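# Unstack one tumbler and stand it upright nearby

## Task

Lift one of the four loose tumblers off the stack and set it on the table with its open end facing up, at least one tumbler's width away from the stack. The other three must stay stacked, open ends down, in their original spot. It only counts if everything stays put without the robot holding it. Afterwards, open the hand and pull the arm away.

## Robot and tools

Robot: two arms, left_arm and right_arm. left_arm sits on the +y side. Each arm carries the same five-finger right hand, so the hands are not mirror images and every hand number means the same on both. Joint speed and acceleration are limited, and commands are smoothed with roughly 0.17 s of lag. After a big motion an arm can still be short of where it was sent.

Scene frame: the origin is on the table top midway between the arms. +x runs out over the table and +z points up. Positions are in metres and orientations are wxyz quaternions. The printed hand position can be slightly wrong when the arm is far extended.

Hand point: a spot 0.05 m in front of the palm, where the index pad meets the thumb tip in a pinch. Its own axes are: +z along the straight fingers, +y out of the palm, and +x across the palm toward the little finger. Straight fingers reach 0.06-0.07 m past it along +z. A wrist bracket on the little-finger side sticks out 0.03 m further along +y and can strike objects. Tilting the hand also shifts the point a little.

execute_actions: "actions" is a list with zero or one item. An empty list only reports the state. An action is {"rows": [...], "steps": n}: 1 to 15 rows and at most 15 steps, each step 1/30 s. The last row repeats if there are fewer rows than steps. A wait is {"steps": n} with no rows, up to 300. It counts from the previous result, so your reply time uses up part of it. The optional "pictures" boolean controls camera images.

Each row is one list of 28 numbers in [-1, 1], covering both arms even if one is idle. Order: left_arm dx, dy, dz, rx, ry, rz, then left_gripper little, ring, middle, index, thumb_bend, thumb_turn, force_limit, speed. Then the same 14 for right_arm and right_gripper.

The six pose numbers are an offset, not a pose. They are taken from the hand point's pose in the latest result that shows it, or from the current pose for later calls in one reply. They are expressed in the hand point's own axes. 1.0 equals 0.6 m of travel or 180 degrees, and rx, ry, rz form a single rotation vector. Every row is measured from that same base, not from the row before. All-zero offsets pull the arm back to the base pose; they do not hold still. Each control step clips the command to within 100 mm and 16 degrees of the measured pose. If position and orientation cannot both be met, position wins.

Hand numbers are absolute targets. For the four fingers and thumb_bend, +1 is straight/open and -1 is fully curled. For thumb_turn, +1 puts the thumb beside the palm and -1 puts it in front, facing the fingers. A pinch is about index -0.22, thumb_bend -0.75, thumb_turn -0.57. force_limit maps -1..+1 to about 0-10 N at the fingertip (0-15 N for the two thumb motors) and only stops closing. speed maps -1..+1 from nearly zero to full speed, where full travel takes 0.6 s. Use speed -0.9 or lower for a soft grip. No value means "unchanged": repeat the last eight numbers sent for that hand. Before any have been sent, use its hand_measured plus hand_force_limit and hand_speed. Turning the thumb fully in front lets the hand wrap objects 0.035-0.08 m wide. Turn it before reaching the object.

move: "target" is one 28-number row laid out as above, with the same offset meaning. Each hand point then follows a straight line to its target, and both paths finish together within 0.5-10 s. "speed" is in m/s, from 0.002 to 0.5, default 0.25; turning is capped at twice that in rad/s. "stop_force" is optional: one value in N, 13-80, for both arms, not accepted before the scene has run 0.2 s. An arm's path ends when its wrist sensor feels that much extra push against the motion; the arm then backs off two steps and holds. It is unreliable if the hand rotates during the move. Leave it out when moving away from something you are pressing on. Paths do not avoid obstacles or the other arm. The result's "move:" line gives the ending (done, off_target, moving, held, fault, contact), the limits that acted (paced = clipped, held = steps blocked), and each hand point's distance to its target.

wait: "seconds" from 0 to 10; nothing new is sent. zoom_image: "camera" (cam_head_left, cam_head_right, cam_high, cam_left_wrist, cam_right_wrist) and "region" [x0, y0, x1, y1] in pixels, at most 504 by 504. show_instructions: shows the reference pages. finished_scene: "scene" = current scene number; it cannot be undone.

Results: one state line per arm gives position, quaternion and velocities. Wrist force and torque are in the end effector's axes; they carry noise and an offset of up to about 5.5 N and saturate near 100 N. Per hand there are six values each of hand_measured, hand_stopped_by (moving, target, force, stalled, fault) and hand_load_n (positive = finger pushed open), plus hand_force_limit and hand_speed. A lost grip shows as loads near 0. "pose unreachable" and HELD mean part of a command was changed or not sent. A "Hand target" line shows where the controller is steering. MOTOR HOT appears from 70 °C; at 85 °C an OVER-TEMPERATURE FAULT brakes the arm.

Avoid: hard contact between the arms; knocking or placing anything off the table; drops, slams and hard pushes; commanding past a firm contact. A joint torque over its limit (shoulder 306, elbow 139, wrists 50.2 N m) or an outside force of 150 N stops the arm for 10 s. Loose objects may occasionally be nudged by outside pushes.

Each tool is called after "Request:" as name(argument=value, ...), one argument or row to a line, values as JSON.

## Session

Request:
execute_actions(
  actions=[],
)

Scene clock: 0.00 s of 6600.00 s.
left_arm: end_effector_position=(+0.0667, +1.2475, +0.5917) hand_measured=(+1.000, +1.000, +1.000, +1.000, +1.000, +1.000) hand_load_n=(+0.0, +0.0, +0.0, +0.0, +0.0, +0.0) hand_stopped_by=(target, target, target, target, target, target) hand_force_limit=0.00 hand_speed=-0.80 end_effector_quat_wxyz=(-0.072, +0.664, -0.744, -0.017) end_effector_velocity=(+0.000, -0.001, -0.001) end_effector_angular_velocity=(-0.001, +0.001, +0.001) | right_arm: end_effector_position=(+0.2246, -1.1128, +0.6225) hand_measured=(+1.000, +1.000, +1.000, +1.000, +1.000, +1.000) hand_load_n=(+0.0, +0.0, +0.0, +0.0, +0.0, +0.0) hand_stopped_by=(target, target, target, target, target, target) hand_force_limit=0.00 hand_speed=-0.80 end_effector_quat_wxyz=(-0.008, +0.629, +0.771, -0.101) end_effector_velocity=(+0.000, +0.000, -0.000) end_effector_angular_velocity=(+0.001, -0.001, -0.001)
Joint positions: left_arm=[ 1.375 -1.436  1.286  1.579  1.614 -1.773] | right_arm=[-1.856 -1.539  1.333  1.616  1.693 -1.89 ]
Joint velocities: left_arm=[-0.001 -0.001  0.002  0.    -0.    -0.001] | right_arm=[ 0.     0.     0.001  0.    -0.001  0.001]
Motor temperatures (°C, as the motors report them): left_arm=[24 23 22 31 30 29] | right_arm=[24 24 23 26 27 33]
Wrist force (N, on the end effector, along its own x y z axes, offset not removed): no reading
Wrist torque (N m, same axes, about the end effector's origin, offset not removed): no reading
Hand target (left_arm): +0.067, +1.247, +0.592; +0.072, -0.664, +0.744, +0.017
Hand target (right_arm): +0.225, -1.113, +0.623; -0.008, +0.629, +0.771, -0.101
camera_calibration (this result's frames):
cam_left_wrist: T_world_to_cam=[[-0.977338, 0.192807, -0.0873795, -0.122106], [0.0829418, 0.728572, 0.679929, -1.32342], [0.194758, 0.657273, -0.728053, -0.267734], [0, 0, 0, 1]] pos_world=[0.0425716, 1.16373, 0.69424]
cam_right_wrist: T_world_to_cam=[[0.985763, 0.120252, -0.117516, -0.0259365], [0.167599, -0.758682, 0.629533, -1.27592], [-0.0134548, -0.640266, -0.768035, -0.0953976], [0, 0, 0, 1]] pos_world=[0.238127, -1.02598, 0.726916]

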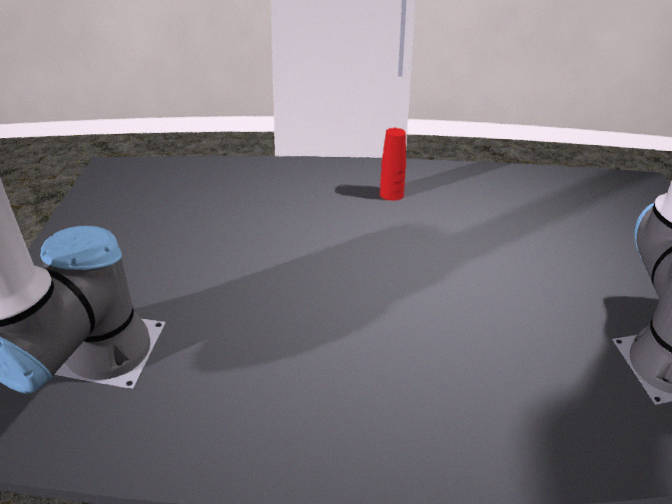

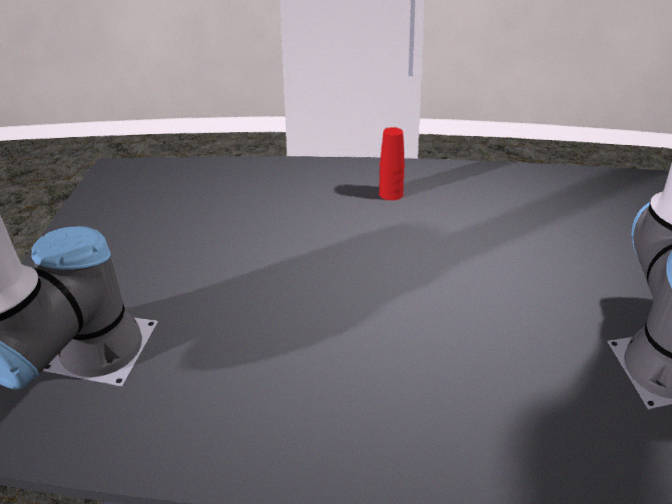

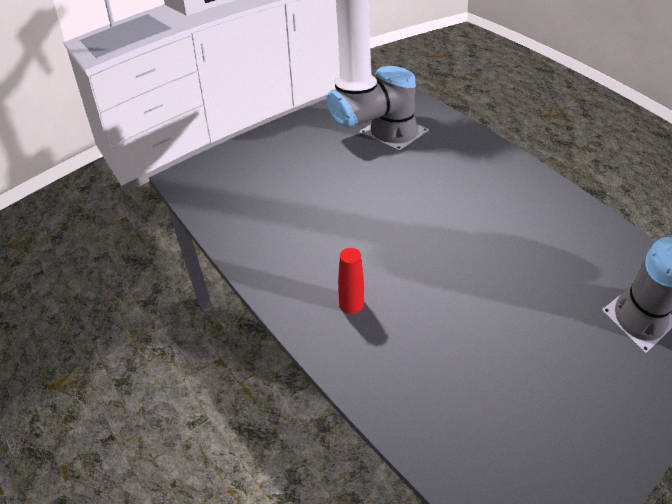

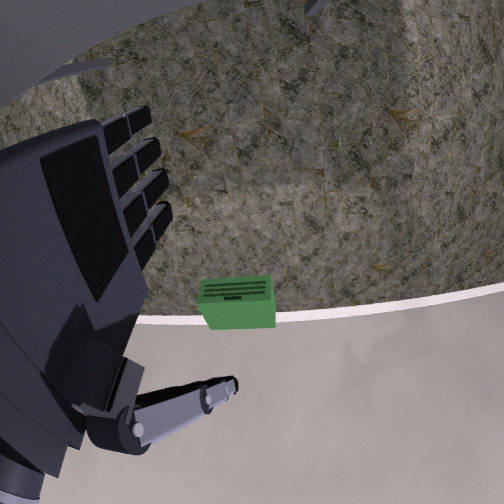

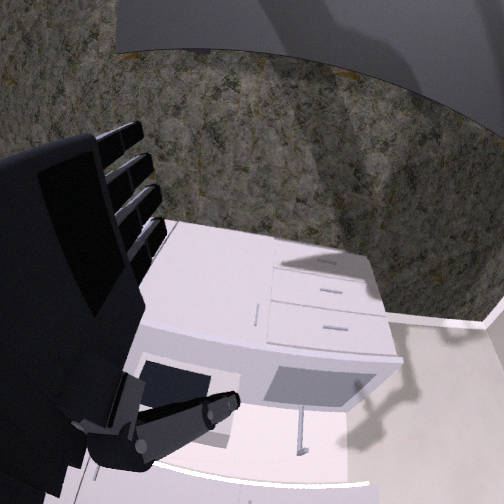

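Request:
execute_actions(
  actions=[],
)

Scene clock: 10.93 s of 6600.00 s.
left_arm: end_effector_position=(+0.0667, +1.2475, +0.5917) hand_measured=(+1.000, +1.000, +1.000, +1.000, +1.000, +1.000) hand_load_n=(+0.0, +0.0, +0.0, +0.0, +0.0, +0.0) hand_stopped_by=(target, target, target, target, target, target) hand_force_limit=0.00 hand_speed=-0.80 end_effector_quat_wxyz=(-0.072, +0.664, -0.744, -0.017) end_effector_velocity=(-0.001, +0.001, +0.001) end_effector_angular_velocity=(+0.002, +0.001, +0.000) | right_arm: end_effector_position=(+0.2246, -1.1128, +0.6225) hand_measured=(+1.000, +1.000, +1.000, +1.000, +1.000, +1.000) hand_load_n=(+0.0, +0.0, +0.0, +0.0, +0.0, +0.0) hand_stopped_by=(target, target, target, target, target, target) hand_force_limit=0.00 hand_speed=-0.80 end_effector_quat_wxyz=(-0.008, +0.629, +0.771, -0.101) end_effector_velocity=(-0.000, +0.000, +0.000) end_effector_angular_velocity=(-0.000, +0.000, +0.001)
Joint positions: left_arm=[ 1.375 -1.436  1.286  1.579  1.614 -1.773] | right_arm=[-1.856 -1.539  1.333  1.616  1.693 -1.89 ]
Joint velocities: left_arm=[ 0.001  0.    -0.002 -0.    -0.002  0.001] | right_arm=[-0.    -0.    -0.    -0.     0.    -0.001]
Motor temperatures (°C, as the motors report them): left_arm=[24 23 22 31 30 29] | right_arm=[24 24 23 26 27 33]
Wrist force (N, on the end effector, along its own x y z axes, offset not removed): left_arm=[-1.6 -2.2 -0.8] | right_arm=[-7.0 1.9 2.8]
Wrist torque (N m, same axes, about the end effector's origin, offset not removed): left_arm=[-0.13 0.13 -0.11] | right_arm=[0.36 0.98 -0.68]
Hand target (left_arm): +0.067, +1.247, +0.592; +0.072, -0.664, +0.744, +0.017
Hand target (right_arm): +0.225, -1.113, +0.623; -0.008, +0.629, +0.771, -0.101
Steps of this call (steps 1 to 90: nothing new was sent; then 7.93 s passed at rest). Readings (end_effector_position | what the end effector reports):
1: left_arm (+0.0667, +1.2475, +0.5917) | right_arm (+0.2246, -1.1128, +0.6225) | left_arm hand_measured=(+1.000, +1.000, +1.000, +1.000, +1.000, +1.000) hand_load_n=(+0.0, +0.0, +0.0, +0.0, +0.0, +0.0) hand_stopped_by=(target, target, target, target, target, target) hand_force_limit=0.00 hand_speed=-0.80 | right_arm hand_measured=(+1.000, +1.000, +1.000, +1.000, +1.000, +1.000) hand_load_n=(+0.0, +0.0, +0.0, +0.0, +0.0, +0.0) hand_stopped_by=(target, target, target, target, target, target) hand_force_limit=0.00 hand_speed=-0.80
2: left_arm (+0.0667, +1.2475, +0.5917) | right_arm (+0.2246, -1.1128, +0.6225) | left_arm hand_measured=(+1.000, +1.000, +1.000, +1.000, +1.000, +1.000) hand_load_n=(+0.0, +0.0, +0.0, +0.0, +0.0, +0.0) hand_stopped_by=(target, target, target, target, target, target) hand_force_limit=0.00 hand_speed=-0.80 | right_arm hand_measured=(+1.000, +1.000, +1.000, +1.000, +1.000, +1.000) hand_load_n=(+0.0, +0.0, +0.0, +0.0, +0.0, +0.0) hand_stopped_by=(target, target, target, target, target, target) hand_force_limit=0.00 hand_speed=-0.80
4: left_arm (+0.0667, +1.2475, +0.5917) | right_arm (+0.2246, -1.1128, +0.6225) | left_arm hand_measured=(+1.000, +1.000, +1.000, +1.000, +1.000, +1.000) hand_load_n=(+0.0, +0.0, +0.0, +0.0, +0.0, +0.0) hand_stopped_by=(target, target, target, target, target, target) hand_force_limit=0.00 hand_speed=-0.80 | right_arm hand_measured=(+1.000, +1.000, +1.000, +1.000, +1.000, +1.000) hand_load_n=(+0.0, +0.0, +0.0, +0.0, +0.0, +0.0) hand_stopped_by=(target, target, target, target, target, target) hand_force_limit=0.00 hand_speed=-0.80
8: left_arm (+0.0667, +1.2475, +0.5917) | right_arm (+0.2246, -1.1128, +0.6225) | left_arm hand_measured=(+1.000, +1.000, +1.000, +1.000, +1.000, +1.000) hand_load_n=(+0.0, +0.0, +0.0, +0.0, +0.0, +0.0) hand_stopped_by=(target, target, target, target, target, target) hand_force_limit=0.00 hand_speed=-0.80 | right_arm hand_measured=(+1.000, +1.000, +1.000, +1.000, +1.000, +1.000) hand_load_n=(+0.0, +0.0, +0.0, +0.0, +0.0, +0.0) hand_stopped_by=(target, target, target, target, target, target) hand_force_limit=0.00 hand_speed=-0.80
90: the state above
camera_calibration (this result's frames):
cam_left_wrist: T_world_to_cam=[[-0.977338, 0.192808, -0.0873794, -0.122106], [0.082942, 0.728572, 0.679929, -1.32342], [0.194758, 0.657273, -0.728053, -0.267734], [0, 0, 0, 1]] pos_world=[0.0425717, 1.16373, 0.69424]
cam_right_wrist: T_world_to_cam=[[0.985763, 0.120252, -0.117516, -0.0259363], [0.167599, -0.758682, 0.629533, -1.27592], [-0.0134548, -0.640266, -0.768035, -0.0953974], [0, 0, 0, 1]] pos_world=[0.238127, -1.02598, 0.726916]

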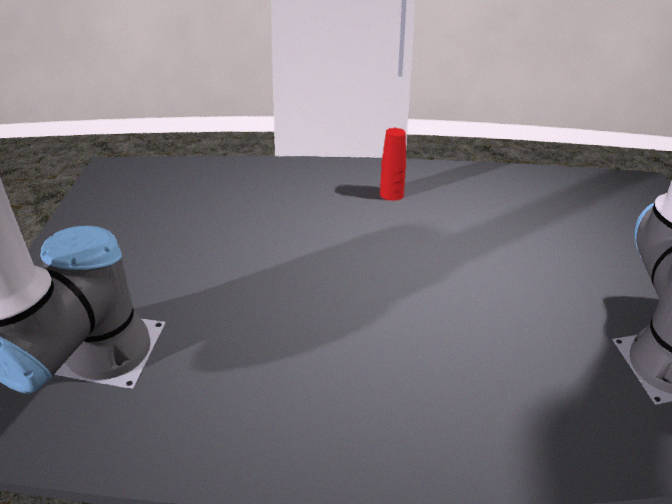

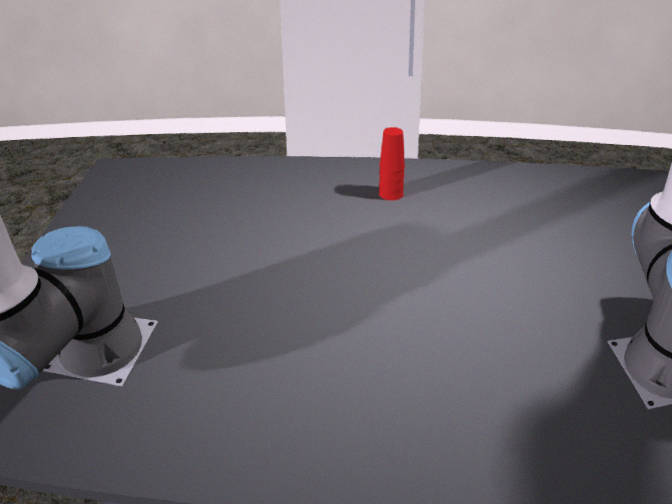

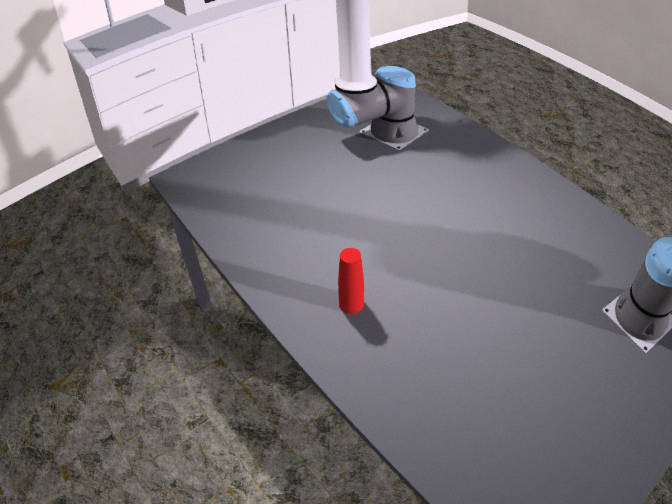

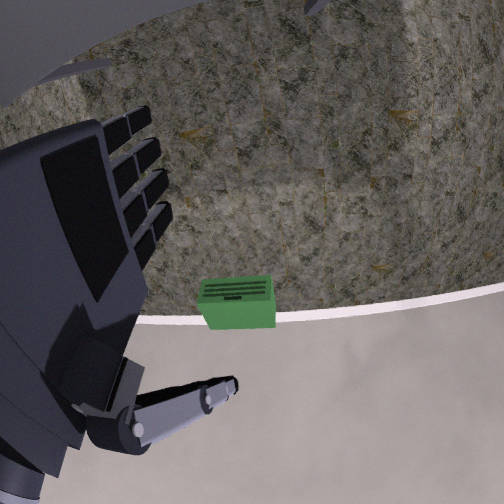

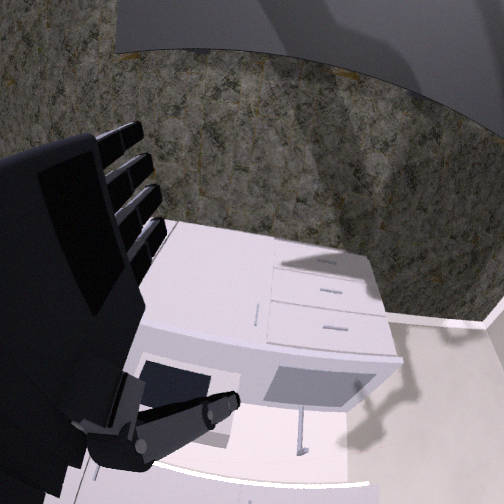

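Request:
move(
  target=[0,0,0,0,0,0,1,1,1,1,1,1,0,-0.8,0.645,0.55,0.17,0,0,-0.44,1,1,1,1,1,-1,0,0],
  speed=0.3,
)

Request:
move(
  target=[0,0,0,0,0,0,1,1,1,1,1,1,0,-0.8,-0.17,0.86,0.1,0,0,0,1,1,1,1,1,-1,0,0],
  speed=0.3,
)

Request:
move(
  target=[0,0,0,0,0,0,1,1,1,1,1,1,0,-0.8,0,0,0,0,0.5,0,1,1,1,1,1,-1,0,0],
  speed=0.4,
)

Request:
move(
  target=[0,0,0,0,0,0,1,1,1,1,1,1,0,-0.8,0,0,0,0.5,0,0,1,1,1,1,1,-1,0,0],
  speed=0.4,
)

Request:
move(
  target=[0,0,0,0,0,0,1,1,1,1,1,1,0,-0.8,0,0,0,0.5,0,0,1,1,1,1,1,-1,0,0],
  speed=0.4,
)

Scene clock: 22.00 s of 6600.00 s.
left_arm: end_effector_position=(+0.0667, +1.2475, +0.5917) hand_measured=(+1.000, +1.000, +1.000, +1.000, +1.000, +1.000) hand_load_n=(+0.0, +0.0, +0.0, +0.0, +0.0, +0.0) hand_stopped_by=(target, target, target, target, target, target) hand_force_limit=0.00 hand_speed=-0.80 end_effector_quat_wxyz=(-0.072, +0.664, -0.744, -0.017) end_effector_velocity=(+0.000, -0.000, -0.000) end_effector_angular_velocity=(-0.001, -0.001, +0.001) | right_arm: end_effector_position=(+0.4491, -0.6895, +0.4247) hand_measured=(+1.000, +1.000, +1.000, +1.000, +1.000, -1.000) hand_load_n=(+0.0, +0.0, +0.0, +0.0, +0.0, +0.0) hand_stopped_by=(target, target, target, target, target, target) hand_force_limit=0.00 hand_speed=0.00 end_effector_quat_wxyz=(-0.069, -0.006, +0.995, -0.072) end_effector_velocity=(+0.002, +0.002, -0.001) end_effector_angular_velocity=(+0.000, +0.000, +0.006)
Joint positions: left_arm=[ 1.375 -1.436  1.286  1.579  1.614 -1.773] | right_arm=[-0.953 -1.7    1.856  1.412  1.771 -2.36 ]
Joint velocities: left_arm=[-0.    -0.     0.001 -0.     0.001 -0.001] | right_arm=[ 0.007  0.003 -0.001 -0.001  0.     0.001]
Motor temperatures (°C, as the motors report them): left_arm=[24 23 22 31 30 29] | right_arm=[24 24 23 26 27 33]
Wrist force (N, on the end effector, along its own x y z axes, offset not removed): left_arm=[-1.4 -1.6 1.2] | right_arm=[0.6 2.9 -0.8]
Wrist torque (N m, same axes, about the end effector's origin, offset not removed): left_arm=[-0.02 0.20 -0.02] | right_arm=[0.85 -0.17 -0.24]
Hand target (left_arm): +0.067, +1.247, +0.592; +0.072, -0.664, +0.744, +0.017
Hand target (right_arm): +0.449, -0.689, +0.425; -0.069, -0.006, +0.995, -0.072
Off the commanded pose (left_arm): 0.000 m, 0 deg.
Off the commanded pose (right_arm): 0.001 m, 0 deg.
After step 90, 5.13 s passed at rest.
move: done
camera_calibration (this result's frames):
cam_left_wrist: T_world_to_cam=[[-0.977338, 0.192807, -0.0873794, -0.122106], [0.0829419, 0.728572, 0.679929, -1.32342], [0.194757, 0.657273, -0.728053, -0.267734], [0, 0, 0, 1]] pos_world=[0.0425717, 1.16373, 0.69424]
cam_right_wrist: T_world_to_cam=[[0.0574318, 0.991826, -0.113945, 0.694937], [0.9101, -0.00509626, 0.414357, -0.590273], [0.41039, -0.127499, -0.902953, 0.247241], [0, 0, 0, 1]] pos_world=[0.395831, -0.660742, 0.547016]

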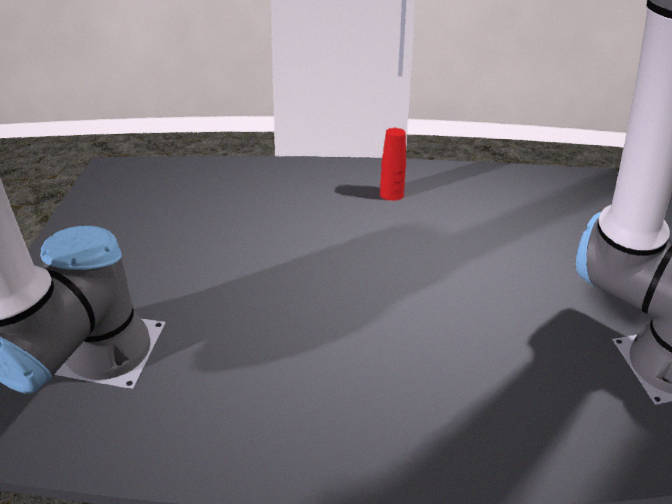

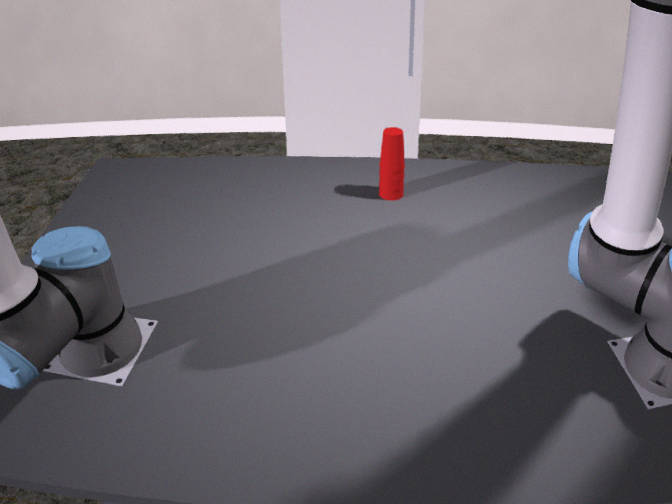

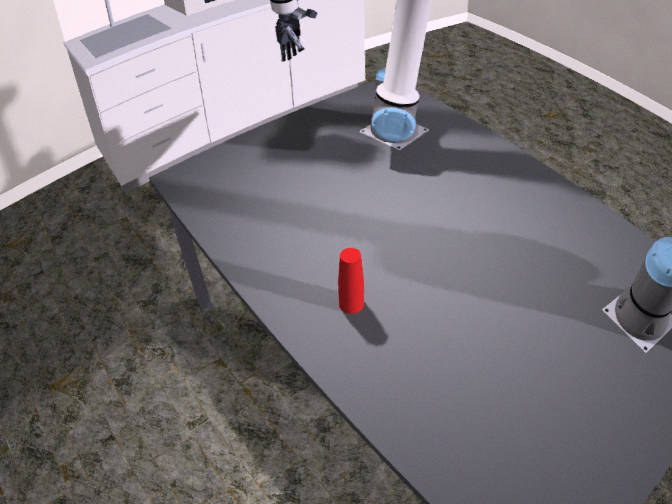

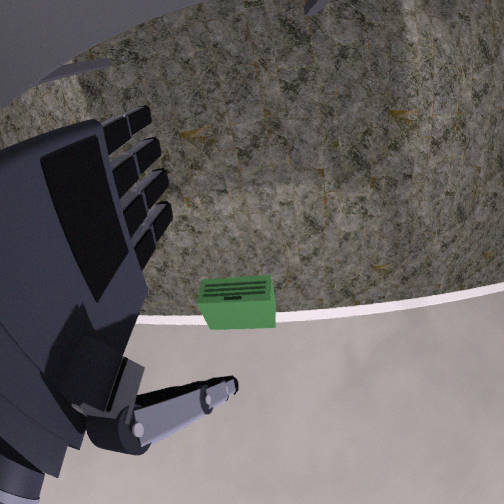

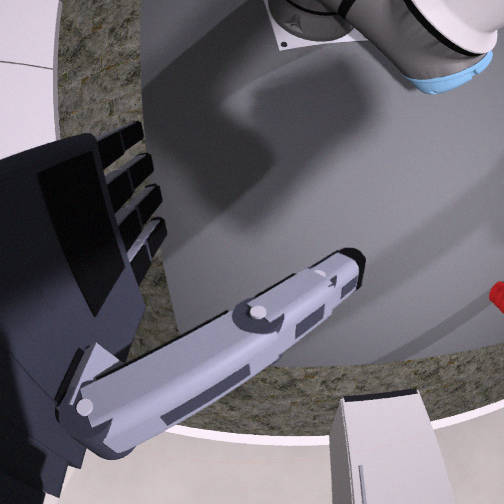

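Scene clock: 24.43 s of 6600.00 s.
left_arm: end_effector_position=(+0.0667, +1.2475, +0.5917) hand_measured=(+1.000, +1.000, +1.000, +1.000, +1.000, +1.000) hand_load_n=(+0.0, +0.0, +0.0, +0.0, +0.0, +0.0) hand_stopped_by=(target, target, target, target, target, target) hand_force_limit=0.00 hand_speed=-0.80 end_effector_quat_wxyz=(-0.072, +0.664, -0.744, -0.017) end_effector_velocity=(+0.001, -0.000, -0.001) end_effector_angular_velocity=(-0.002, +0.001, -0.001) | right_arm: end_effector_position=(+0.5300, -0.1874, +0.2793) hand_measured=(+1.000, +1.000, +1.000, +1.000, +1.000, -1.000) hand_load_n=(+0.0, +0.0, +0.0, +0.0, +0.0, +0.0) hand_stopped_by=(target, target, target, target, target, target) hand_force_limit=0.00 hand_speed=0.00 end_effector_quat_wxyz=(-0.069, -0.006, +0.995, -0.071) end_effector_velocity=(+0.001, +0.002, -0.001) end_effector_angular_velocity=(-0.001, +0.000, -0.000)
Joint positions: left_arm=[ 1.375 -1.436  1.286  1.579  1.614 -1.773] | right_arm=[ 0.198 -1.298  1.728  1.321  1.653 -1.201]
Joint velocities: left_arm=[-0.001  0.     0.002  0.    -0.001 -0.001] | right_arm=[ 0.004  0.004 -0.004  0.001  0.001  0.004]
Motor temperatures (°C, as the motors report them): left_arm=[24 23 22 31 30 29] | right_arm=[24 24 23 26 27 33]
Wrist force (N, on the end effector, along its own x y z axes, offset not removed): left_arm=[1.2 -3.3 -1.6] | right_arm=[-2.6 -0.8 -0.3]
Wrist torque (N m, same axes, about the end effector's origin, offset not removed): left_arm=[-0.11 -0.20 0.06] | right_arm=[0.17 0.59 -0.45]
Hand target (left_arm): +0.067, +1.247, +0.592; +0.072, -0.664, +0.744, +0.017
Hand target (right_arm): +0.530, -0.187, +0.279; -0.069, -0.006, +0.995, -0.071
Off the commanded pose (left_arm): 0.000 m, 0 deg.
Off the commanded pose (right_arm): 0.001 m, 0 deg.
move: done
camera_calibration (this result's frames):
cam_left_wrist: T_world_to_cam=[[-0.977338, 0.192807, -0.0873795, -0.122106], [0.0829416, 0.728572, 0.679929, -1.32342], [0.194757, 0.657273, -0.728053, -0.267734], [0, 0, 0, 1]] pos_world=[0.0425716, 1.16373, 0.69424]
cam_right_wrist: T_world_to_cam=[[0.0574538, 0.99212, -0.111345, 0.174991], [0.909973, -0.00616392, 0.414621, -0.601361], [0.410667, -0.125143, -0.903157, 0.147082], [0, 0, 0, 1]] pos_world=[0.476767, -0.158913, 0.401659]

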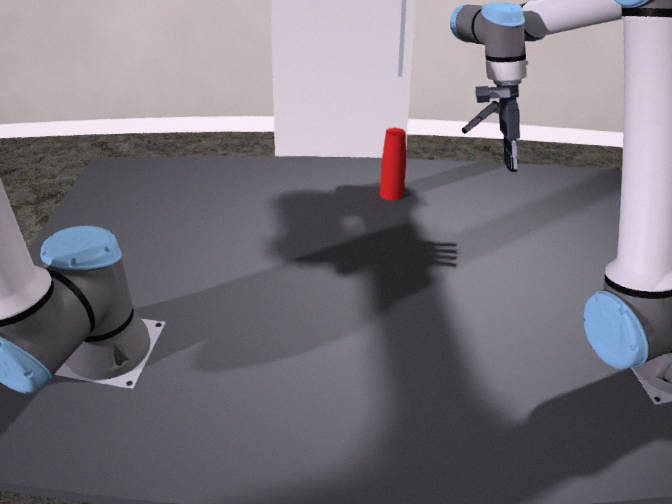

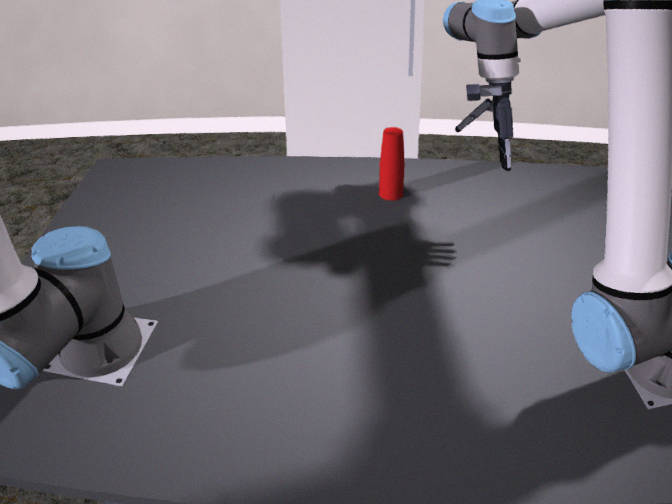

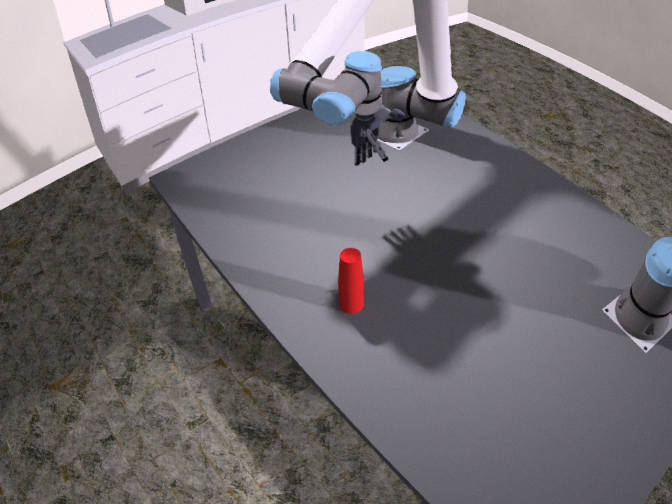

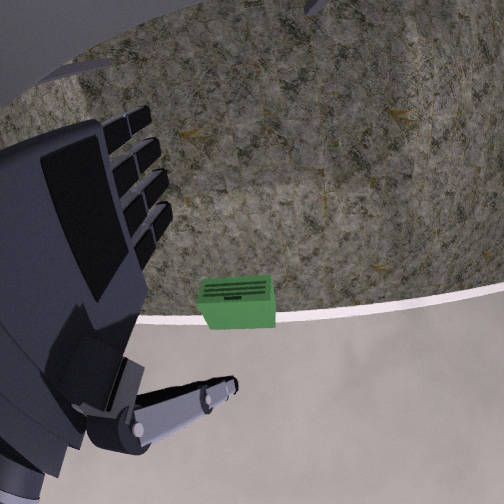

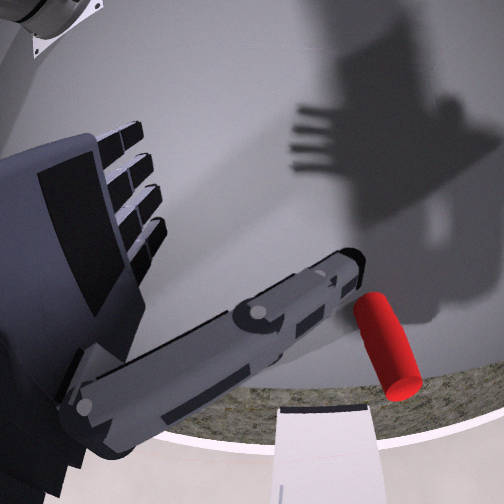

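Scene clock: 27.00 s of 6600.00 s.
left_arm: end_effector_position=(+0.0667, +1.2475, +0.5917) hand_measured=(+1.000, +1.000, +1.000, +1.000, +1.000, +1.000) hand_load_n=(+0.0, +0.0, +0.0, +0.0, +0.0, +0.0) hand_stopped_by=(target, target, target, target, target, target) hand_force_limit=0.00 hand_speed=-0.80 end_effector_quat_wxyz=(-0.072, +0.664, -0.744, -0.017) end_effector_velocity=(-0.000, -0.000, -0.000) end_effector_angular_velocity=(-0.001, +0.000, +0.000) | right_arm: end_effector_position=(+0.5297, -0.1875, +0.2791) hand_measured=(+1.000, +1.000, +1.000, +1.000, +1.000, -1.000) hand_load_n=(+0.0, +0.0, +0.0, +0.0, +0.0, +0.0) hand_stopped_by=(target, target, target, target, target, target) hand_force_limit=0.00 hand_speed=0.00 end_effector_quat_wxyz=(+0.752, -0.046, -0.655, +0.055) end_effector_velocity=(-0.000, -0.000, +0.000) end_effector_angular_velocity=(-0.001, +0.011, -0.001)
Joint positions: left_arm=[ 1.375 -1.436  1.286  1.579  1.614 -1.773] | right_arm=[ 0.038 -0.805  1.739  2.348  1.361 -1.457]
Joint velocities: left_arm=[ 0.    -0.     0.001  0.     0.     0.   ] | right_arm=[-0.     0.002  0.004  0.006 -0.    -0.002]
Motor temperatures (°C, as the motors report them): left_arm=[24 23 22 31 30 29] | right_arm=[24 24 23 26 27 33]
Wrist force (N, on the end effector, along its own x y z axes, offset not removed): left_arm=[-1.0 -3.3 -2.1] | right_arm=[3.1 -3.6 -7.9]
Wrist torque (N m, same axes, about the end effector's origin, offset not removed): left_arm=[-0.02 0.20 -0.03] | right_arm=[0.27 -0.09 -0.23]
Hand target (left_arm): +0.067, +1.247, +0.592; +0.072, -0.664, +0.744, +0.017
Hand target (right_arm): +0.530, -0.187, +0.279; +0.752, -0.046, -0.655, +0.055
Off the commanded pose (left_arm): 0.000 m, 0 deg.
Off the commanded pose (right_arm): 0.000 m, 0 deg.
move: done
camera_calibration (this result's frames):
cam_left_wrist: T_world_to_cam=[[-0.977338, 0.192807, -0.0873795, -0.122106], [0.0829416, 0.728572, 0.679929, -1.32342], [0.194757, 0.657273, -0.728053, -0.267734], [0, 0, 0, 1]] pos_world=[0.0425716, 1.16373, 0.69424]
cam_right_wrist: T_world_to_cam=[[0.00661207, 0.975728, -0.218884, 0.228946], [0.412743, -0.202037, -0.888158, -0.0107021], [-0.910824, -0.0844702, -0.404061, 0.71538], [0, 0, 0, 1]] pos_world=[0.654488, -0.165123, 0.329664]

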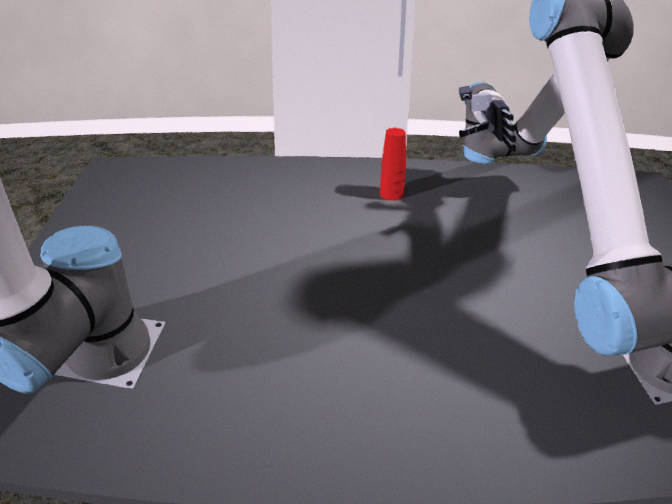

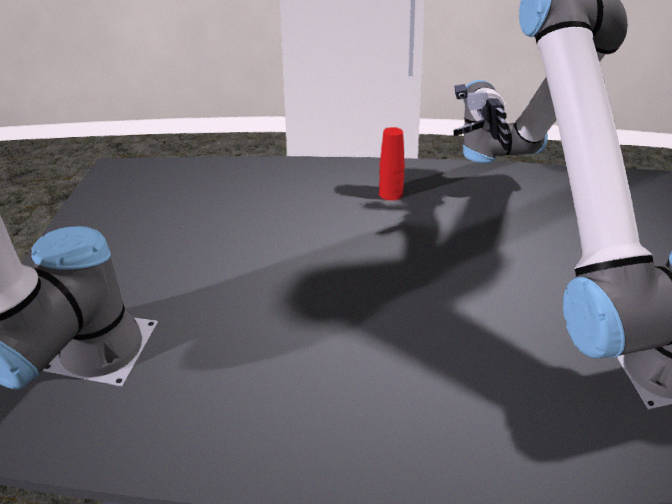

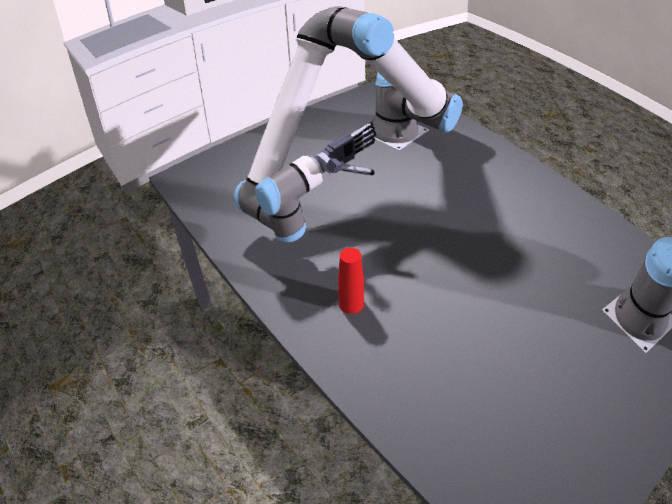

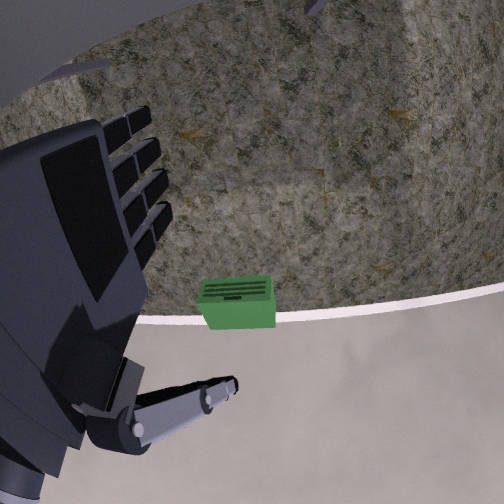

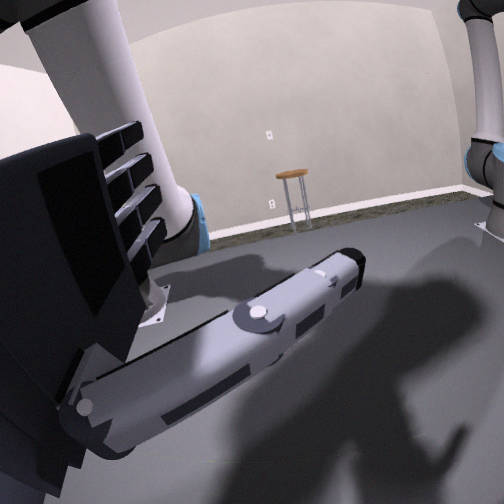

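Scene clock: 29.33 s of 6600.00 s.
left_arm: end_effector_position=(+0.0667, +1.2475, +0.5917) hand_measured=(+1.000, +1.000, +1.000, +1.000, +1.000, +1.000) hand_load_n=(+0.0, +0.0, +0.0, +0.0, +0.0, +0.0) hand_stopped_by=(target, target, target, target, target, target) hand_force_limit=0.00 hand_speed=-0.80 end_effector_quat_wxyz=(-0.072, +0.664, -0.744, -0.017) end_effector_velocity=(-0.000, -0.000, +0.000) end_effector_angular_velocity=(+0.001, +0.001, +0.000) | right_arm: end_effector_position=(+0.5306, -0.1865, +0.2790) hand_measured=(+1.000, +1.000, +1.000, +1.000, +1.000, -1.000) hand_load_n=(+0.0, +0.0, +0.0, +0.0, +0.0, +0.0) hand_stopped_by=(target, target, target, target, target, target) hand_force_limit=0.00 hand_speed=0.00 end_effector_quat_wxyz=(+0.726, +0.201, -0.602, +0.265) end_effector_velocity=(-0.000, +0.000, +0.000) end_effector_angular_velocity=(+0.000, -0.001, +0.000)
Joint positions: left_arm=[ 1.375 -1.436  1.286  1.579  1.614 -1.773] | right_arm=[ 0.252 -0.712  1.589  2.466  1.81  -1.495]
Joint velocities: left_arm=[-0.    -0.001  0.    -0.    -0.002 -0.   ] | right_arm=[ 0.001 -0.    -0.    -0.    -0.     0.   ]
Motor temperatures (°C, as the motors report them): left_arm=[24 23 22 31 30 29] | right_arm=[24 24 23 26 27 33]
Wrist force (N, on the end effector, along its own x y z axes, offset not removed): left_arm=[-3.1 -1.3 -3.2] | right_arm=[-2.6 -1.6 -5.7]
Wrist torque (N m, same axes, about the end effector's origin, offset not removed): left_arm=[0.24 0.57 -0.08] | right_arm=[0.30 0.65 -0.56]
Hand target (left_arm): +0.067, +1.247, +0.592; +0.072, -0.664, +0.744, +0.017
Hand target (right_arm): +0.531, -0.187, +0.279; +0.726, +0.201, -0.602, +0.265
Off the commanded pose (left_arm): 0.000 m, 0 deg.
Off the commanded pose (right_arm): 0.001 m, 52 deg; orientation clipped at the last step of the last action.
move: held (right_arm); limits=paced,held; held on 38 of 70 steps (right_arm), including the last (right_arm)
pose unreachable (right arm): on one or more control steps of this call this arm could not follow its commanded pose, so it was not sent that pose on those steps. On the call's last step it was still not sent that pose. It may still have moved: this result reports where it is.
cause: the commanded pose would bring two parts of the arm too close to each other (joints 4 (wrist 1) to 6 (wrist 3) lie between them).
camera_calibration (this result's frames):
cam_left_wrist: T_world_to_cam=[[-0.977338, 0.192807, -0.0873794, -0.122106], [0.0829418, 0.728572, 0.679929, -1.32342], [0.194758, 0.657273, -0.728053, -0.267734], [0, 0, 0, 1]] pos_world=[0.0425716, 1.16373, 0.69424]
cam_right_wrist: T_world_to_cam=[[-0.604932, 0.789031, -0.107176, 0.486495], [0.344659, 0.138121, -0.928511, 0.0998644], [-0.717821, -0.598625, -0.355501, 0.504331], [0, 0, 0, 1]] pos_world=[0.621896, -0.0957476, 0.324156]

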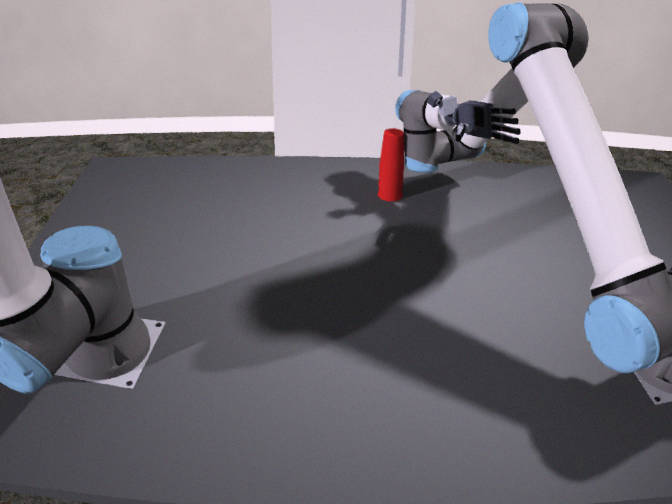

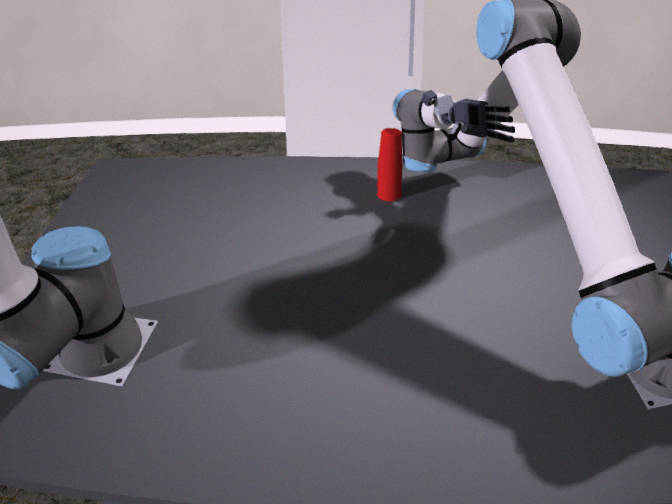

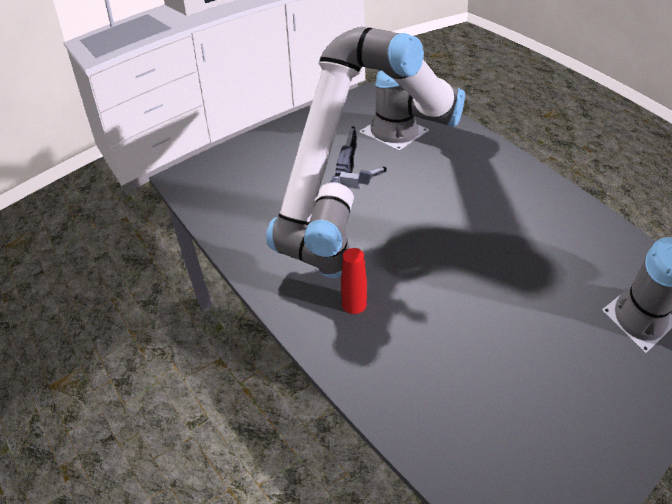

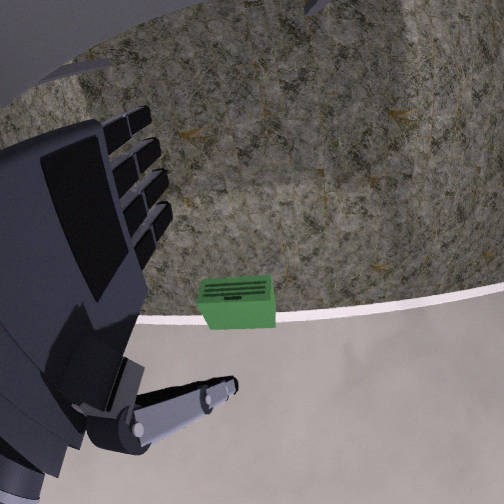

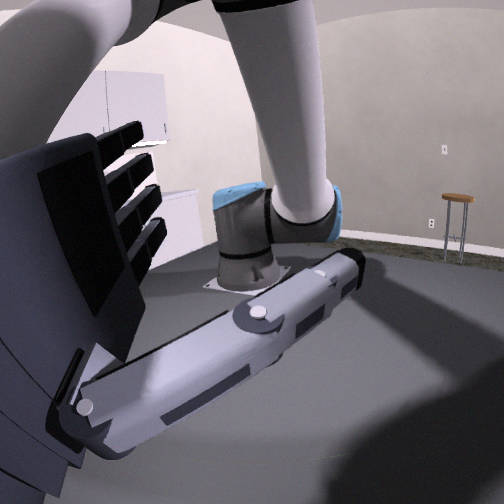

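Scene clock: 31.90 s of 6600.00 s.
left_arm: end_effector_position=(+0.0667, +1.2475, +0.5917) hand_measured=(+1.000, +1.000, +1.000, +1.000, +1.000, +1.000) hand_load_n=(+0.0, +0.0, +0.0, +0.0, +0.0, +0.0) hand_stopped_by=(target, target, target, target, target, target) hand_force_limit=0.00 hand_speed=-0.80 end_effector_quat_wxyz=(-0.072, +0.664, -0.744, -0.017) end_effector_velocity=(-0.000, +0.000, +0.001) end_effector_angular_velocity=(+0.002, +0.000, -0.000) | right_arm: end_effector_position=(+0.5306, -0.1867, +0.2790) hand_measured=(+1.000, +1.000, +1.000, +1.000, +1.000, -1.000) hand_load_n=(+0.0, +0.0, +0.0, +0.0, +0.0, +0.0) hand_stopped_by=(target, target, target, target, target, target) hand_force_limit=0.00 hand_speed=0.00 end_effector_quat_wxyz=(+0.726, +0.203, -0.601, +0.267) end_effector_velocity=(+0.000, -0.000, -0.000) end_effector_angular_velocity=(-0.000, -0.000, -0.000)
Joint positions: left_arm=[ 1.375 -1.436  1.286  1.579  1.614 -1.773] | right_arm=[ 0.253 -0.712  1.589  2.467  1.814 -1.495]
Joint velocities: left_arm=[ 0.    -0.    -0.001 -0.    -0.001  0.001] | right_arm=[-0.  0. -0. -0. -0.  0.]
Motor temperatures (°C, as the motors report them): left_arm=[24 23 22 31 30 29] | right_arm=[24 24 23 26 27 33]
Wrist force (N, on the end effector, along its own x y z axes, offset not removed): left_arm=[-2.0 -3.9 -0.3] | right_arm=[1.6 1.8 -1.9]
Wrist torque (N m, same axes, about the end effector's origin, offset not removed): left_arm=[-0.39 0.24 -0.16] | right_arm=[0.59 0.19 0.01]
Hand target (left_arm): +0.067, +1.247, +0.592; +0.072, -0.664, +0.744, +0.017
Hand target (right_arm): +0.531, -0.187, +0.279; +0.726, +0.203, -0.601, +0.267
Off the commanded pose (left_arm): 0.000 m, 0 deg.
Off the commanded pose (right_arm): 0.000 m, 90 deg; orientation clipped at the last step of the last action.
move: held (right_arm); limits=paced,held; held on 63 of 70 steps (right_arm), including the last (right_arm)
pose unreachable (right arm): on one or more control steps of this call this arm could not follow its commanded pose, so it was not sent that pose on those steps. On the call's last step it was still not sent that pose. It may still have moved: this result reports where it is.
cause: the commanded pose would bring two parts of the arm too close to each other (joints 4 (wrist 1) to 6 (wrist 3) lie between them).
camera_calibration (this result's frames):
cam_left_wrist: T_world_to_cam=[[-0.977338, 0.192807, -0.0873795, -0.122106], [0.0829416, 0.728572, 0.679929, -1.32342], [0.194757, 0.657273, -0.728053, -0.267734], [0, 0, 0, 1]] pos_world=[0.0425716, 1.16373, 0.69424]
cam_right_wrist: T_world_to_cam=[[-0.609183, 0.78588, -0.106247, 0.488001], [0.343405, 0.140652, -0.928596, 0.101052], [-0.714821, -0.602171, -0.355558, 0.502046], [0, 0, 0, 1]] pos_world=[0.621453, -0.0954059, 0.324191]

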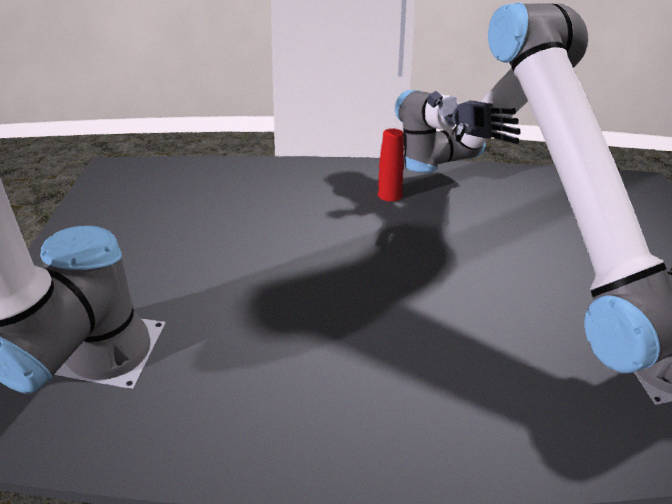

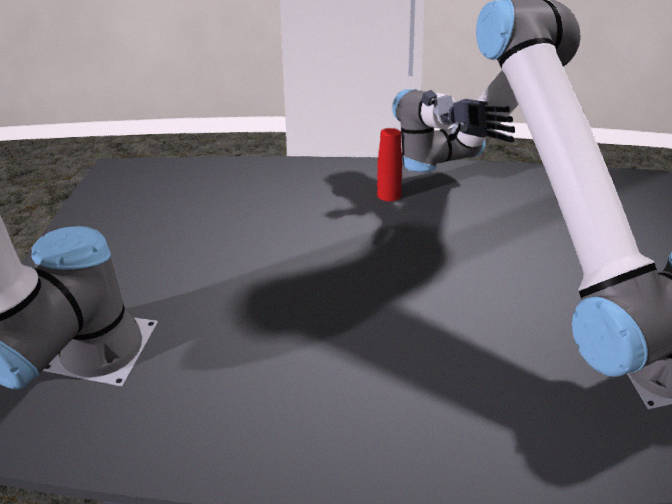

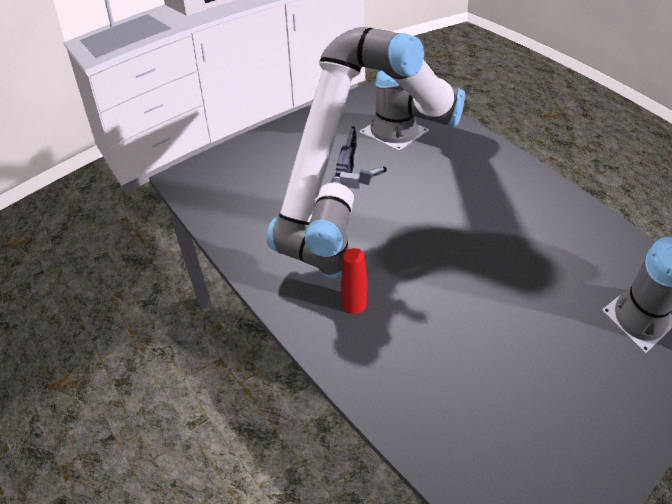

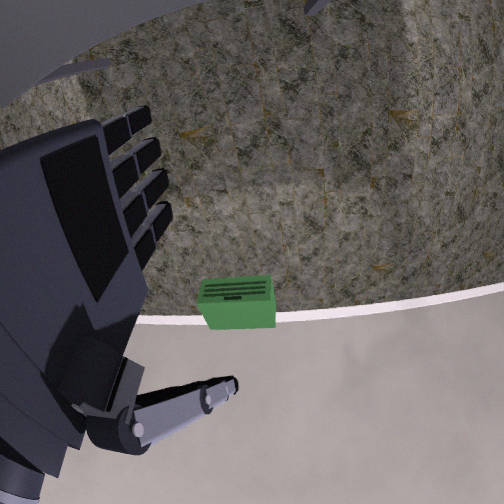

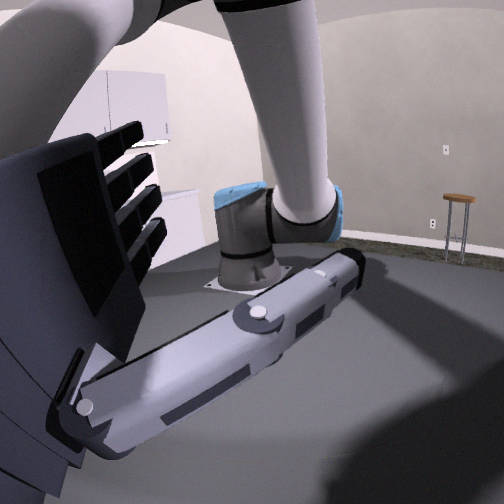

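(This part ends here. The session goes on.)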